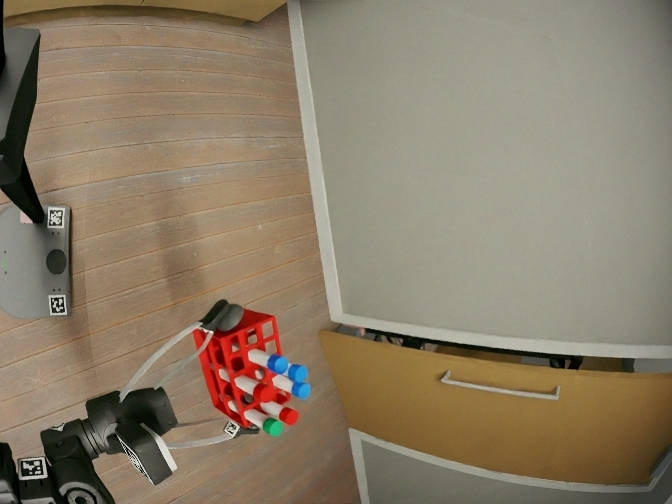

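>>> execute_actions(
  actions=[
    {"r1":{"base":{"translate_m":-0.76}},"r2":{"base":{"rotate_rad":-0.45}}},
  ],
  cameras=["r2_nav_camera"],
)

>>> execute_actions(
  actions=[
    {"r1":{"base":{"rotate_rad":1.2}},"r2":{"base":{"translate_m":0.15}}},
  ],
  cameras=[],
)

>>> execute_actions(
  actions=[
    {"r1":{"base":{"translate_m":-0.36}},"r2":{"base":{"translate_m":0.25}}},
  ],
  cameras=["r1_nav_camera","r2_nav_camera"],
)

Scene clock: 190.90 s.
r1.base_odometry: x=+1.537 y=-5.111 heading=+2.189 (m, m, rad; r1's odometry frame)
r1.turned_by_wheels: +0.000 (rad since the last result)
r1.turned_by_imu: +0.024 (rad since the last result)
r1.base_tilt: forward=+0.2 right=+0.1 (deg)
r1.lidar_m: 2.36 0.62 0.91 1.94 2.09 2.63 2.61 0.24 0.24 0.25 0.36 1.97
r1.head_depth_mm: 1888 1682 1542 1403 - 1208 1122 / 1862 1667 1520 1403 1317 1191 1115 / 1854 1661 1507 1392 1315 1168 1110 / 1834 1653 1515 1371 - - 1104 / 1809 1630 1499 1375 1292 - 1100 / 1794 1628 1482 1354 1100 - 1091 / 1789 1621 1469 1328 680 858 1073
r1.base_status: done
r1.joint_positions: lift_m=+0.280 arm_m=-0.001 wrist_yaw_rad=+3.056 wrist_pitch_rad=-0.489 wrist_roll_rad=+0.016 gripper_m=+0.037 head_pan_rad=-3.296 head_tilt_rad=-1.191
r1.joint_status: not commanded
r1.motor_effort: left_wheel=-11(39) right_wheel=-2(27) lift_m=+35(35) arm_m=+0(1) wrist_yaw_rad=-1(1) wrist_pitch_rad=+6(6) wrist_roll_rad=-1(1) gripper_m=-1(0) head_pan_rad=-3(2) head_tilt_rad=-4(4) (%)
r1.hand_pose: x=-0.0028 y=+0.0697 z=+0.2772 quat_wxyz=(+0.202, +0.698, +0.140, +0.673) (m; r1's base frame)
r1.wrist_depth_mm: - - - - - - 794 / - - - - - - 774 / 811 786 - 805 796 804 722 / 656 657 - 662 651 632 645 / 556 550 552 564 568 548 547 / 479 - - - - 478 462 / - - - - 409 414 411
r2.base_odometry: x=-0.583 y=+0.901 heading=+1.176 (m, m, rad; r2's odometry frame)
r2.turned_by_wheels: -0.450 (rad since the last result)
r2.turned_by_imu: -0.455 (rad since the last result)
r2.base_tilt: forward=+1.1 right=+1.3 (deg)
r2.lidar_m: 1.11 1.33 1.34 1.00 0.90 0.90 1.09 1.81 1.82 2.24 3.20 1.30
r2.head_depth_mm: 1335 1408 1478 1524 1586 379 357 / 1488 1550 1536 1293 1550 371 362 / 2625 2883 2328 1911 1586 1412 380 / 2921 3197 2607 2035 1669 1415 1229 / 3278 3434 2614 2029 1666 1413 1227 / 2946 3169 2390 1812 1664 1422 1224 / 1240 1351 1488 1650 1664 1408 1223
r2.base_status: done
r2.joint_positions: lift_m=+0.800 arm_m=+0.010 wrist_yaw_rad=+1.749 wrist_pitch_rad=-0.028 wrist_roll_rad=+0.018 gripper_m=+0.083 head_pan_rad=-0.007 head_tilt_rad=-0.692
r2.joint_status: not commanded
r2.on_its_own: gripper_m is held at +0.082, not at your +0.075, by its stall guard, which is not easing now
r2.motor_effort: left_wheel=+2(5) right_wheel=+0(3) lift_m=+16(16) arm_m=-4(4) wrist_yaw_rad=+1(1) wrist_pitch_rad=+15(15) wrist_roll_rad=+0(0) gripper_m=-24(23) head_pan_rad=+4(4) head_tilt_rad=-4(4) (%)
r2.hand_pose: x=+0.2300 y=-0.1100 z=+0.9078 quat_wxyz=(+0.458, +0.554, -0.449, +0.531) (m; r2's base frame)
r2.wrist_depth_mm: 975 - - - - - - / - - - - - - - / - - - 148 158 - - / - - - 155 154 - - / - - 162 138 138 142 - / - - 146 141 140 142 - / - - 158 151 151 - -
r3.base_odometry: x=+2.729 y=+1.964 heading=-1.114 (m, m, rad; r3's odometry frame)
r3.turned_by_wheels: +0.000 (rad since the last result)
r3.turned_by_imu: +0.001 (rad since the last result)
r3.base_tilt: forward=+1.8 right=-0.6 (deg)
r3.lidar_m: 1.29 1.44 1.67 1.53 0.38 0.28 0.27 0.29 0.40 3.91 0.98 1.23
r3.head_depth_mm: 299 369 505 800 1264 1176 1129 / 303 374 516 766 - 1175 1122 / 306 381 526 754 - 1170 1117 / 306 386 537 873 - 1173 1130 / 310 392 548 914 - 1184 1140 / 309 397 562 955 1268 1186 1137 / 311 404 574 982 1260 1204 1137
r3.base_status: not commanded
r3.joint_positions: lift_m=+0.280 arm_m=+0.000 wrist_yaw_rad=+3.080 wrist_pitch_rad=-0.346 wrist_roll_rad=+0.014 gripper_m=+0.037 head_pan_rad=-3.101 head_tilt_rad=-1.291
r3.joint_status: not commanded
r3.motor_effort: left_wheel=-6(7) right_wheel=-8(8) lift_m=+26(26) arm_m=+0(0) wrist_yaw_rad=+0(1) wrist_pitch_rad=+6(5) wrist_roll_rad=+1(0) gripper_m=+0(0) head_pan_rad=+0(1) head_tilt_rad=-4(3) (%)
r3.hand_pose: x=-0.0070 y=+0.0872 z=+0.3092 quat_wxyz=(+0.144, +0.704, +0.099, +0.688) (m; r3's base frame)
r3.wrist_depth_mm: 845 - - - - - - / 852 - - - - - - / 846 - - - - - 977 / 332 791 - 804 775 764 754 / 330 634 - 630 651 618 609 / 328 513 531 526 - 519 510 / 317 - - - 446 445 440
pictures: r2_nav_camera (sideways: a quarter turn counterclockwise sets it upright)
camera_calibration (this result's frames):
r2_nav_camera: T_world_to_cam=[[0.635852, 0.00155991, 0.771809, -0.964245], [-0.0259013, -0.999392, 0.0233586, 0.0190044], [0.771376, -0.0348434, -0.635425, 0.783463], [0, 0, 0, 1]] pos_world=[0.00926445, 0.0477956, 1.2416]
Images, in order (width x height): r2_nav_camera 672x504.

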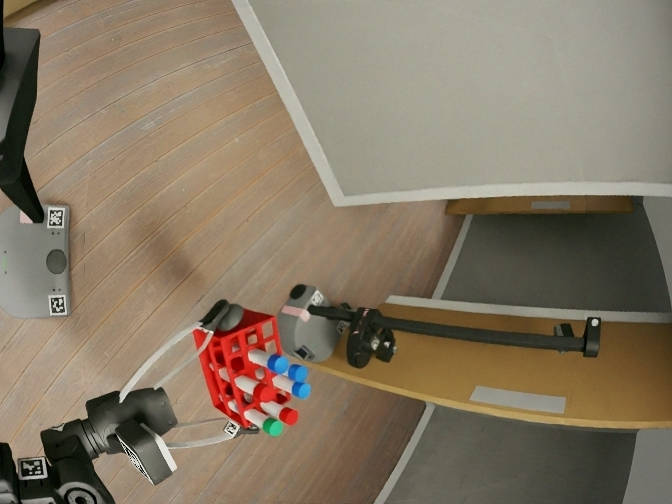

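Scene clock: 193.67 s.
r1.base_odometry: x=+1.537 y=-5.111 heading=-2.894 (m, m, rad; r1's odometry frame)
r1.turned_by_wheels: +1.200 (rad since the last result)
r1.turned_by_imu: +1.173 (rad since the last result)
r1.base_tilt: forward=+0.1 right=+0.2 (deg)
r1.lidar_m: 1.11 1.23 1.10 2.61 2.61 0.28 0.28 0.30 0.46 2.10 0.61 0.62
r1.head_depth_mm: - 326 1494 1401 - 1205 1125 / - 327 434 1370 1311 1187 1122 / - 328 436 640 1299 1176 1107 / 286 332 438 647 - - 1105 / 287 333 441 651 990 - 1098 / 289 334 443 656 1123 - 1087 / 289 335 445 660 1209 1155 1078
r1.base_status: done
r1.joint_positions: lift_m=+0.280 arm_m=+0.000 wrist_yaw_rad=+3.056 wrist_pitch_rad=-0.489 wrist_roll_rad=+0.016 gripper_m=+0.037 head_pan_rad=-3.296 head_tilt_rad=-1.191
r1.joint_status: not commanded
r1.motor_effort: left_wheel=-14(26) right_wheel=-6(8) lift_m=+35(35) arm_m=-1(0) wrist_yaw_rad=-1(1) wrist_pitch_rad=+6(6) wrist_roll_rad=-1(0) gripper_m=+0(1) head_pan_rad=-2(2) head_tilt_rad=-4(4) (%)
r1.hand_pose: x=-0.0028 y=+0.0696 z=+0.2772 quat_wxyz=(+0.202, +0.698, +0.140, +0.673) (m; r1's base frame)
r1.wrist_depth_mm: - - - - - - 937 / - - - - - 975 904 / 805 800 - 811 803 788 789 / 657 649 - 646 652 648 646 / 311 540 547 569 553 533 534 / 302 - - - - 466 471 / - - - - 414 410 409
r2.base_odometry: x=-0.526 y=+1.040 heading=+1.176 (m, m, rad; r2's odometry frame)
r2.turned_by_wheels: +0.000 (rad since the last result)
r2.turned_by_imu: +0.001 (rad since the last result)
r2.base_tilt: forward=+1.1 right=+1.3 (deg)
r2.lidar_m: 1.10 1.21 1.22 1.11 1.00 1.00 1.21 1.93 1.94 2.39 3.10 1.06
r2.head_depth_mm: 1313 1391 1455 1245 1544 382 357 / 1541 1650 1731 1634 1474 370 361 / 2551 2714 2396 1926 1579 1416 380 / 2767 3101 2595 2030 1668 1420 1227 / 3098 3363 2604 2009 1670 1416 1232 / 2871 3064 2617 1849 1668 1419 1225 / 1142 1231 1349 1506 1614 1410 1226
r2.base_status: done
r2.joint_positions: lift_m=+0.800 arm_m=+0.010 wrist_yaw_rad=+1.749 wrist_pitch_rad=-0.028 wrist_roll_rad=+0.018 gripper_m=+0.083 head_pan_rad=-0.007 head_tilt_rad=-0.692
r2.joint_status: not commanded
r2.on_its_own: gripper_m is held at +0.082, not at your +0.075, by its stall guard, which is not easing now
r2.motor_effort: left_wheel=+1(5) right_wheel=+0(2) lift_m=+16(16) arm_m=-3(4) wrist_yaw_rad=+1(0) wrist_pitch_rad=+15(15) wrist_roll_rad=+0(0) gripper_m=-23(23) head_pan_rad=+4(4) head_tilt_rad=-4(4) (%)
r2.hand_pose: x=+0.2300 y=-0.1100 z=+0.9078 quat_wxyz=(+0.458, +0.554, -0.449, +0.531) (m; r2's base frame)
r2.wrist_depth_mm: 911 - - - - 939 - / 908 - - - - 939 - / 956 - - 148 158 883 - / 950 - - 155 155 889 - / 983 - 162 138 138 141 - / - - 146 140 140 142 - / - - 158 151 152 - -
r3.base_odometry: x=+2.729 y=+1.964 heading=-1.114 (m, m, rad; r3's odometry frame)
r3.turned_by_wheels: +0.000 (rad since the last result)
r3.turned_by_imu: +0.000 (rad since the last result)
r3.base_tilt: forward=+1.7 right=-0.8 (deg)
r3.lidar_m: 1.28 1.44 1.67 1.53 0.38 0.28 0.28 0.29 0.40 3.92 0.98 1.23
r3.head_depth_mm: 300 368 504 799 1255 1181 1118 / 303 375 515 764 - 1175 1120 / 306 379 525 749 - 1170 1124 / 306 387 537 875 - 1169 1131 / 310 391 548 913 - 1178 1133 / 309 398 562 950 1270 1192 1129 / 312 405 574 985 1264 1201 1139
r3.base_status: not commanded
r3.joint_positions: lift_m=+0.280 arm_m=+0.000 wrist_yaw_rad=+3.080 wrist_pitch_rad=-0.346 wrist_roll_rad=+0.014 gripper_m=+0.037 head_pan_rad=-3.101 head_tilt_rad=-1.291
r3.joint_status: not commanded
r3.motor_effort: left_wheel=-6(6) right_wheel=-8(8) lift_m=+26(26) arm_m=+0(1) wrist_yaw_rad=-1(1) wrist_pitch_rad=+6(5) wrist_roll_rad=+0(1) gripper_m=+0(0) head_pan_rad=+1(1) head_tilt_rad=-3(4) (%)
r3.hand_pose: x=-0.0070 y=+0.0872 z=+0.3092 quat_wxyz=(+0.144, +0.704, +0.099, +0.688) (m; r3's base frame)
r3.wrist_depth_mm: 834 - - - - - - / 863 - - - - - - / 861 - - - - - 978 / 332 796 - 799 773 766 759 / 330 645 - 637 646 621 603 / 329 517 527 530 - 514 515 / 317 - - - 443 438 441
pictures: none
No camera images: the call's "cameras" was empty. Leave "cameras" out to get every camera's image.

Scene clock: 197.67 s.
r1.base_odometry: x=+1.886 y=-5.023 heading=-2.894 (m, m, rad; r1's odometry frame)
r1.turned_by_wheels: +0.000 (rad since the last result)
r1.turned_by_imu: +0.001 (rad since the last result)
r1.base_tilt: forward=+0.2 right=+0.2 (deg)
r1.lidar_m: 1.29 1.14 2.63 2.52 2.52 0.34 0.27 0.27 0.29 0.44 2.50 0.90
r1.head_depth_mm: 1890 1691 1523 1408 - 1206 1119 / 377 1656 1525 1400 1320 1189 1117 / 336 432 661 1378 1313 1172 1110 / 312 394 533 814 - - 1102 / 302 364 476 690 1003 - 1100 / 291 336 431 596 919 - 1083 / - 312 393 526 800 1154 1080
r1.base_status: done
r1.joint_positions: lift_m=+0.280 arm_m=+0.000 wrist_yaw_rad=+3.056 wrist_pitch_rad=-0.489 wrist_roll_rad=+0.016 gripper_m=+0.037 head_pan_rad=-3.296 head_tilt_rad=-1.191
r1.joint_status: not commanded
r1.motor_effort: left_wheel=-7(38) right_wheel=-3(16) lift_m=+35(34) arm_m=-1(0) wrist_yaw_rad=+0(0) wrist_pitch_rad=+6(6) wrist_roll_rad=+0(1) gripper_m=-1(0) head_pan_rad=-2(3) head_tilt_rad=-4(4) (%)
r1.hand_pose: x=-0.0028 y=+0.0696 z=+0.2772 quat_wxyz=(+0.202, +0.698, +0.140, +0.673) (m; r1's base frame)
r1.wrist_depth_mm: - - - - - - - / - - - - - - - / 829 797 - 793 774 805 805 / 652 656 - 639 649 655 648 / 548 553 547 562 559 542 538 / 477 - - - - 470 465 / - - - - 415 412 406
r2.base_odometry: x=-0.430 y=+1.271 heading=+1.176 (m, m, rad; r2's odometry frame)
r2.turned_by_wheels: +0.000 (rad since the last result)
r2.turned_by_imu: +0.001 (rad since the last result)
r2.base_tilt: forward=+1.1 right=+1.3 (deg)
r2.lidar_m: 1.10 1.01 1.02 1.26 1.16 1.16 1.41 2.12 2.14 2.63 2.97 1.13
r2.head_depth_mm: 1315 1432 1576 1747 1586 378 357 / 1437 1557 1715 1864 1665 371 362 / 2340 2555 2529 2026 1673 1416 380 / 2600 2889 2597 2035 1664 1419 1226 / 2874 3194 2598 2017 1659 1414 1227 / 2642 2877 2606 2035 1578 1407 1227 / 2617 2601 1140 1252 1401 1412 1224
r2.base_status: done
r2.joint_positions: lift_m=+0.800 arm_m=+0.010 wrist_yaw_rad=+1.749 wrist_pitch_rad=-0.028 wrist_roll_rad=+0.018 gripper_m=+0.083 head_pan_rad=-0.007 head_tilt_rad=-0.692
r2.joint_status: not commanded
r2.on_its_own: gripper_m is held at +0.082, not at your +0.075, by its stall guard, which is not easing now
r2.motor_effort: left_wheel=+2(6) right_wheel=+0(4) lift_m=+16(16) arm_m=-3(3) wrist_yaw_rad=+1(1) wrist_pitch_rad=+15(15) wrist_roll_rad=+0(0) gripper_m=-23(24) head_pan_rad=+5(4) head_tilt_rad=-3(4) (%)
r2.hand_pose: x=+0.2300 y=-0.1100 z=+0.9078 quat_wxyz=(+0.458, +0.554, -0.449, +0.531) (m; r2's base frame)
r2.wrist_depth_mm: 756 818 940 - - - 933 / 783 859 961 - - - 961 / 789 879 996 148 159 - 944 / 830 908 939 155 155 - 992 / 853 908 163 138 138 142 - / 854 961 146 140 140 141 794 / 854 - 158 151 152 - -
r3.base_odometry: x=+2.729 y=+1.964 heading=-1.114 (m, m, rad; r3's odometry frame)
r3.turned_by_wheels: +0.000 (rad since the last result)
r3.turned_by_imu: +0.001 (rad since the last result)
r3.base_tilt: forward=+1.7 right=-0.8 (deg)
r3.lidar_m: 1.29 1.44 1.67 1.53 0.38 0.28 0.27 0.29 0.40 3.92 0.98 1.23
r3.head_depth_mm: 299 369 504 800 1260 1176 1122 / 303 374 515 765 - 1166 1126 / 306 380 524 753 - 1178 1120 / 305 386 537 872 - 1179 1131 / 310 392 549 913 - 1175 1135 / 309 398 560 947 1258 1186 1134 / 311 404 575 983 1260 1192 1136
r3.base_status: not commanded
r3.joint_positions: lift_m=+0.280 arm_m=+0.000 wrist_yaw_rad=+3.080 wrist_pitch_rad=-0.346 wrist_roll_rad=+0.014 gripper_m=+0.037 head_pan_rad=-3.101 head_tilt_rad=-1.291
r3.joint_status: not commanded
r3.motor_effort: left_wheel=-6(6) right_wheel=-8(8) lift_m=+26(25) arm_m=-1(0) wrist_yaw_rad=+0(1) wrist_pitch_rad=+6(5) wrist_roll_rad=+1(1) gripper_m=+0(0) head_pan_rad=+0(2) head_tilt_rad=-3(3) (%)
r3.hand_pose: x=-0.0070 y=+0.0872 z=+0.3092 quat_wxyz=(+0.144, +0.704, +0.099, +0.688) (m; r3's base frame)
r3.wrist_depth_mm: 839 - - - - - - / 863 - - - - - - / 841 - - - - - 970 / 331 815 - 777 765 756 760 / 330 653 - 623 656 622 607 / 329 518 530 525 - 521 503 / 316 - - - 449 442 438
pictures: r1_nav_camera (sideways: a quarter turn counterclockwise sets it upright), r2_nav_camera (sideways: a quarter turn counterclockwise sets it upright)
camera_calibration (this result's frames):
r1_nav_camera: T_world_to_cam=[[-0.93563, 0.106307, 0.336594, -0.391574], [0.104347, 0.994252, -0.0239633, 0.0854339], [-0.337207, 0.0127018, -0.941345, 1.1849], [0, 0, 0, 1]] pos_world=[0.0242746, -0.0583662, 1.24925]
r2_nav_camera: T_world_to_cam=[[0.635858, 0.00156006, 0.771804, -0.964238], [-0.0259008, -0.999392, 0.0233587, 0.0190043], [0.771371, -0.0348432, -0.635431, 0.783471], [0, 0, 0, 1]] pos_world=[0.00926397, 0.0477956, 1.2416]
Images, in order (width x height): r1_nav_camera 672x504, r2_nav_camera 672x504.

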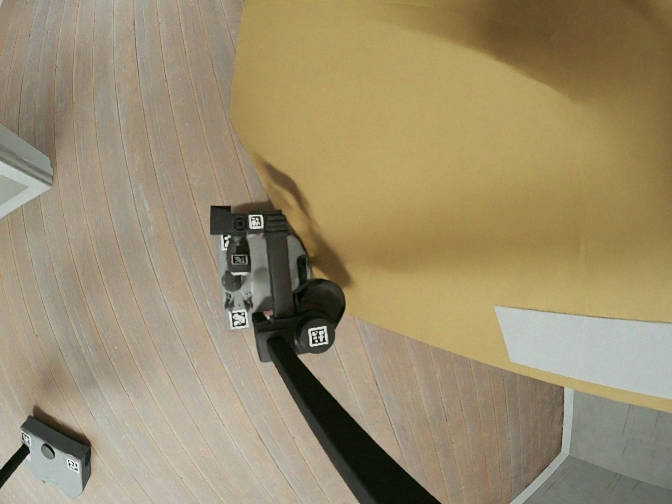

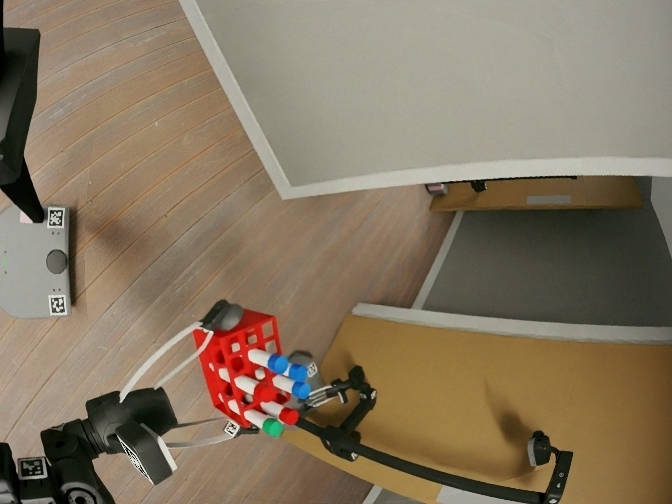

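>>> execute_actions(
  actions=[
    {"r1":{"base":{"rotate_rad":0.3}},"r2":{"base":{"translate_m":0.2}}},
  ],
  cameras=[],
)

>>> execute_actions(
  actions=[
    {"r1":{"base":{"translate_m":-0.05},"joints":{"head_pan_rad":0,"head_tilt_rad":-1}},"r2":{"base":{"translate_m":0.7},"joints":{"head_tilt_rad":-1.1}}},
  ],
  cameras=["r1_nav_camera","r2_nav_camera"],
)

Scene clock: 207.93 s.
r1.base_odometry: x=+1.886 y=-5.023 heading=-2.594 (m, m, rad; r1's odometry frame)
r1.turned_by_wheels: +0.300 (rad since the last result)
r1.turned_by_imu: +0.297 (rad since the last result)
r1.base_tilt: forward=+0.2 right=+0.1 (deg)
r1.lidar_m: 0.97 2.38 2.58 2.52 2.55 0.30 0.28 0.28 0.35 2.10 0.90 0.92
r1.head_depth_mm: 308 389 1480 1412 - 1209 1124 / 303 374 514 1360 1318 1191 1115 / 299 362 488 752 1295 1170 1111 / 295 350 465 698 - - 1104 / 290 337 444 652 955 - 1095 / - 326 426 609 1002 - 1082 / - 315 407 573 974 1153 1075
r1.base_status: done
r1.joint_positions: lift_m=+0.280 arm_m=+0.000 wrist_yaw_rad=+3.056 wrist_pitch_rad=-0.489 wrist_roll_rad=+0.016 gripper_m=+0.037 head_pan_rad=-3.296 head_tilt_rad=-1.191
r1.joint_status: not commanded
r1.motor_effort: left_wheel=-10(22) right_wheel=-3(4) lift_m=+34(35) arm_m=-1(1) wrist_yaw_rad=+0(1) wrist_pitch_rad=+6(6) wrist_roll_rad=+0(0) gripper_m=+0(0) head_pan_rad=-2(3) head_tilt_rad=-5(5) (%)
r1.hand_pose: x=-0.0028 y=+0.0696 z=+0.2772 quat_wxyz=(+0.202, +0.698, +0.140, +0.673) (m; r1's base frame)
r1.wrist_depth_mm: - - - - - - - / - - - - - - - / 826 811 - 803 798 801 822 / 616 651 - 659 645 650 651 / 369 550 547 562 558 534 549 / 345 - - - - 464 466 / - - - - 415 411 412
r2.base_odometry: x=-0.353 y=+1.455 heading=+1.176 (m, m, rad; r2's odometry frame)
r2.turned_by_wheels: +0.000 (rad since the last result)
r2.turned_by_imu: +0.001 (rad since the last result)
r2.base_tilt: forward=+1.1 right=+1.3 (deg)
r2.lidar_m: 1.43 0.86 0.86 1.06 1.29 1.29 1.57 2.28 2.29 2.83 1.04 0.97
r2.head_depth_mm: 1178 1285 1404 1558 1629 378 357 / 1323 1428 1549 1745 1666 370 362 / 2206 2415 2503 1958 1662 1409 380 / 2432 2700 2616 2039 1668 1408 1228 / 2696 3004 2560 2027 1661 1411 1224 / 2821 2705 2584 2016 1667 1400 1224 / 2351 2722 2608 1083 1177 1323 1226
r2.base_status: done
r2.joint_positions: lift_m=+0.800 arm_m=+0.010 wrist_yaw_rad=+1.749 wrist_pitch_rad=-0.028 wrist_roll_rad=+0.018 gripper_m=+0.083 head_pan_rad=-0.007 head_tilt_rad=-0.692
r2.joint_status: not commanded
r2.on_its_own: gripper_m is held at +0.082, not at your +0.075, by its stall guard, which is not easing now
r2.motor_effort: left_wheel=+2(5) right_wheel=+0(4) lift_m=+16(16) arm_m=-4(4) wrist_yaw_rad=+0(1) wrist_pitch_rad=+15(15) wrist_roll_rad=+0(0) gripper_m=-22(23) head_pan_rad=+5(4) head_tilt_rad=-4(3) (%)
r2.hand_pose: x=+0.2300 y=-0.1100 z=+0.9078 quat_wxyz=(+0.458, +0.554, -0.449, +0.531) (m; r2's base frame)
r2.wrist_depth_mm: 657 718 - - - - 812 / 669 734 818 - - - 857 / 674 753 822 148 160 - 841 / 684 780 825 155 154 - 880 / 714 770 163 138 138 142 890 / 732 823 146 141 140 141 890 / 738 841 158 152 151 810 769
r3.base_odometry: x=+2.729 y=+1.964 heading=-1.114 (m, m, rad; r3's odometry frame)
r3.turned_by_wheels: +0.000 (rad since the last result)
r3.turned_by_imu: +0.001 (rad since the last result)
r3.base_tilt: forward=+1.7 right=-0.7 (deg)
r3.lidar_m: 1.29 1.43 1.67 1.53 0.38 0.28 0.27 0.29 0.40 3.91 0.98 1.23
r3.head_depth_mm: 299 369 505 800 1261 1178 1123 / 303 374 515 765 - 1174 1127 / 305 380 525 756 - 1173 1127 / 305 386 537 876 - 1174 1122 / 309 393 550 913 - 1168 1136 / 308 398 562 950 1265 1194 1136 / 311 404 573 991 1263 1204 1141
r3.base_status: not commanded
r3.joint_positions: lift_m=+0.280 arm_m=+0.000 wrist_yaw_rad=+3.080 wrist_pitch_rad=-0.346 wrist_roll_rad=+0.014 gripper_m=+0.037 head_pan_rad=-3.101 head_tilt_rad=-1.291
r3.joint_status: not commanded
r3.motor_effort: left_wheel=-6(6) right_wheel=-9(7) lift_m=+26(26) arm_m=+0(0) wrist_yaw_rad=+0(1) wrist_pitch_rad=+6(6) wrist_roll_rad=+0(1) gripper_m=+0(0) head_pan_rad=+2(1) head_tilt_rad=-3(3) (%)
r3.hand_pose: x=-0.0070 y=+0.0872 z=+0.3092 quat_wxyz=(+0.144, +0.704, +0.099, +0.688) (m; r3's base frame)
r3.wrist_depth_mm: 830 - - - - - - / 861 - - - - - - / 828 - - - - - 976 / 331 794 - 788 770 770 750 / 329 641 - 631 645 614 612 / 327 512 529 526 - 515 514 / 318 - - - 446 444 438
pictures: none
No camera images: the call's "cameras" was empty. Leave "cameras" out to get every camera's image.

Scene clock: 216.43 s.
r1.base_odometry: x=+1.928 y=-4.997 heading=-2.595 (m, m, rad; r1's odometry frame)
r1.turned_by_wheels: -0.001 (rad since the last result)
r1.turned_by_imu: +0.033 (rad since the last result)
r1.base_tilt: forward=+0.2 right=+0.1 (deg)
r1.lidar_m: 2.29 2.41 2.56 2.51 2.46 0.30 0.28 0.28 0.36 2.11 0.91 0.60
r1.head_depth_mm: 2313 480 1701 1513 1345 1234 1114 / 2507 2140 1787 1555 1218 1212 1118 / 2111 2103 1785 1541 1221 1219 1121 / 2133 2076 1771 1536 1336 1219 1102 / 2137 2049 1748 1532 1343 1209 1108 / 2222 2031 1727 1501 1336 1196 1098 / 2218 2003 1705 1498 1325 1189 1082
r1.base_status: translate_m off_target (by the wheels' count: -0.0496 of -0.0500)
r1.joint_positions: lift_m=+0.280 arm_m=+0.000 wrist_yaw_rad=+3.056 wrist_pitch_rad=-0.489 wrist_roll_rad=+0.016 gripper_m=+0.037 head_pan_rad=-0.007 head_tilt_rad=-1.001
r1.joint_status: all done
r1.on_its_own: left_wheel is at rest, and its effort (-58) is outside its rest range (-18 to +18); right_wheel is at rest, and its effort (-23) is outside its rest range (-18 to +18)
r1.motor_effort: left_wheel=-58(67) right_wheel=-23(26) lift_m=+35(35) arm_m=-1(1) wrist_yaw_rad=+0(2) wrist_pitch_rad=+6(6) wrist_roll_rad=+0(0) gripper_m=-1(0) head_pan_rad=+4(51) head_tilt_rad=+1(21) (%)
r1.hand_pose: x=-0.0028 y=+0.0696 z=+0.2772 quat_wxyz=(+0.202, +0.698, +0.140, +0.673) (m; r1's base frame)
r1.wrist_depth_mm: - - - - - - - / - - - - - - - / 826 803 - 810 805 802 798 / 376 646 - 649 637 644 654 / 357 552 550 568 555 541 537 / 344 - - - - 467 463 / - - - - 414 412 411
r2.base_odometry: x=-0.084 y=+2.101 heading=+1.176 (m, m, rad; r2's odometry frame)
r2.turned_by_wheels: +0.000 (rad since the last result)
r2.turned_by_imu: +0.003 (rad since the last result)
r2.base_tilt: forward=+1.1 right=+1.3 (deg)
r2.lidar_m: 1.70 1.94 0.32 0.39 0.78 1.75 2.14 2.82 2.85 0.60 0.76 0.76
r2.head_depth_mm: 1541 986 1047 389 1295 - 1116 / 1717 1790 1576 381 1294 1215 1120 / 1881 1791 1593 406 1268 1210 1144 / 1972 1777 1594 1463 1309 1208 1143 / 2016 1775 1592 1434 1313 1209 1138 / 2009 1759 1590 1438 1308 1198 1126 / 1922 1757 1580 1430 1303 1171 1110
r2.base_status: done
r2.joint_positions: lift_m=+0.800 arm_m=+0.010 wrist_yaw_rad=+1.749 wrist_pitch_rad=-0.028 wrist_roll_rad=+0.018 gripper_m=+0.083 head_pan_rad=-0.007 head_tilt_rad=-1.086
r2.joint_status: all done
r2.on_its_own: gripper_m is held at +0.082, not at your +0.075, by its stall guard, which is not easing now
r2.motor_effort: left_wheel=+2(5) right_wheel=+0(4) lift_m=+16(16) arm_m=-4(3) wrist_yaw_rad=+1(1) wrist_pitch_rad=+15(15) wrist_roll_rad=+0(0) gripper_m=-23(23) head_pan_rad=+4(5) head_tilt_rad=-6(30) (%)
r2.hand_pose: x=+0.2300 y=-0.1100 z=+0.9078 quat_wxyz=(+0.458, +0.554, -0.449, +0.531) (m; r2's base frame)
r2.wrist_depth_mm: - - - - - 579 448 / - - - - - 584 455 / - - - 147 159 595 473 / - - - 154 154 580 475 / - - 163 139 138 141 483 / - - 147 140 140 141 473 / - - 158 152 151 575 517
r3.base_odometry: x=+2.729 y=+1.964 heading=-1.114 (m, m, rad; r3's odometry frame)
r3.turned_by_wheels: +0.000 (rad since the last result)
r3.turned_by_imu: +0.001 (rad since the last result)
r3.base_tilt: forward=+1.7 right=-0.8 (deg)
r3.lidar_m: 1.29 1.43 1.67 1.53 0.38 0.28 0.27 0.29 0.40 3.92 0.98 1.23
r3.head_depth_mm: 299 369 504 798 1265 1188 1119 / 303 374 514 767 - 1174 1125 / 306 380 526 751 - 1168 1127 / 305 386 537 874 - 1178 1130 / 309 391 550 915 - 1185 1124 / 309 398 560 952 1261 1191 1138 / 312 405 573 987 1270 1195 1143
r3.base_status: not commanded
r3.joint_positions: lift_m=+0.280 arm_m=+0.000 wrist_yaw_rad=+3.080 wrist_pitch_rad=-0.346 wrist_roll_rad=+0.014 gripper_m=+0.037 head_pan_rad=-3.101 head_tilt_rad=-1.291
r3.joint_status: not commanded
r3.motor_effort: left_wheel=-7(6) right_wheel=-9(9) lift_m=+26(26) arm_m=+0(0) wrist_yaw_rad=-1(1) wrist_pitch_rad=+5(5) wrist_roll_rad=+1(1) gripper_m=+0(0) head_pan_rad=+0(1) head_tilt_rad=-4(4) (%)
r3.hand_pose: x=-0.0070 y=+0.0872 z=+0.3092 quat_wxyz=(+0.144, +0.704, +0.099, +0.688) (m; r3's base frame)
r3.wrist_depth_mm: 841 - - - - - - / 843 - - - - - - / 861 - - - - - 976 / 335 806 - 780 765 763 750 / 330 650 - 634 643 616 612 / 329 512 529 533 - 518 508 / 317 - - - 445 444 438
pictures: r1_nav_camera (sideways: a quarter turn counterclockwise sets it upright), r2_nav_camera (sideways: a quarter turn counterclockwise sets it upright)
camera_calibration (this result's frames):
r1_nav_camera: T_world_to_cam=[[0.860578, 0.032849, 0.508259, -0.626124], [0.0464427, -0.998822, -0.014082, 0.0729275], [0.507197, 0.0357235, -0.861089, 1.07549], [0, 0, 0, 1]] pos_world=[-0.0100454, 0.0549887, 1.24535]
r2_nav_camera: T_world_to_cam=[[0.88381, -0.0000349664, 0.467847, -0.569709], [-0.0152936, -0.999468, 0.0288164, 0.0118478], [0.467597, -0.0326233, -0.88334, 1.10768], [0, 0, 0, 1]] pos_world=[-0.0142513, 0.0479577, 1.24465]
Images, in order (width x height): r1_nav_camera 672x504, r2_nav_camera 672x504.

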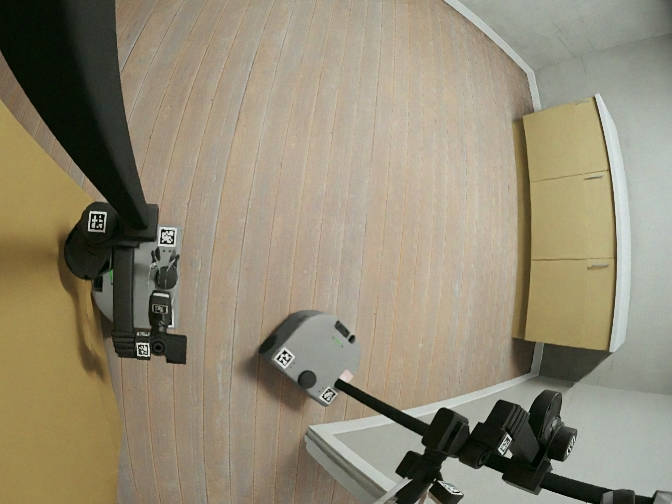

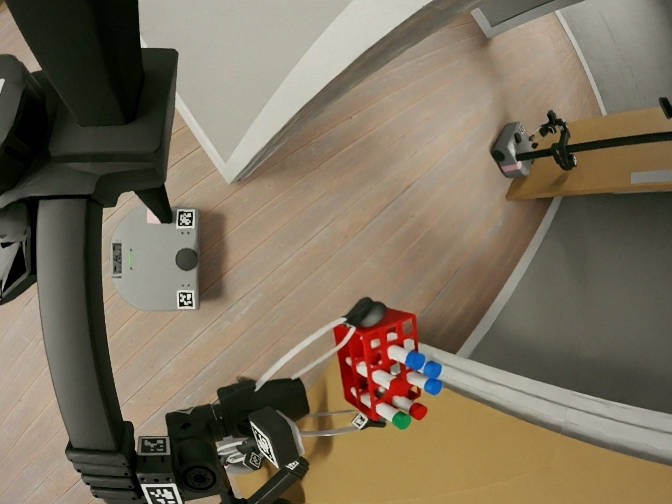

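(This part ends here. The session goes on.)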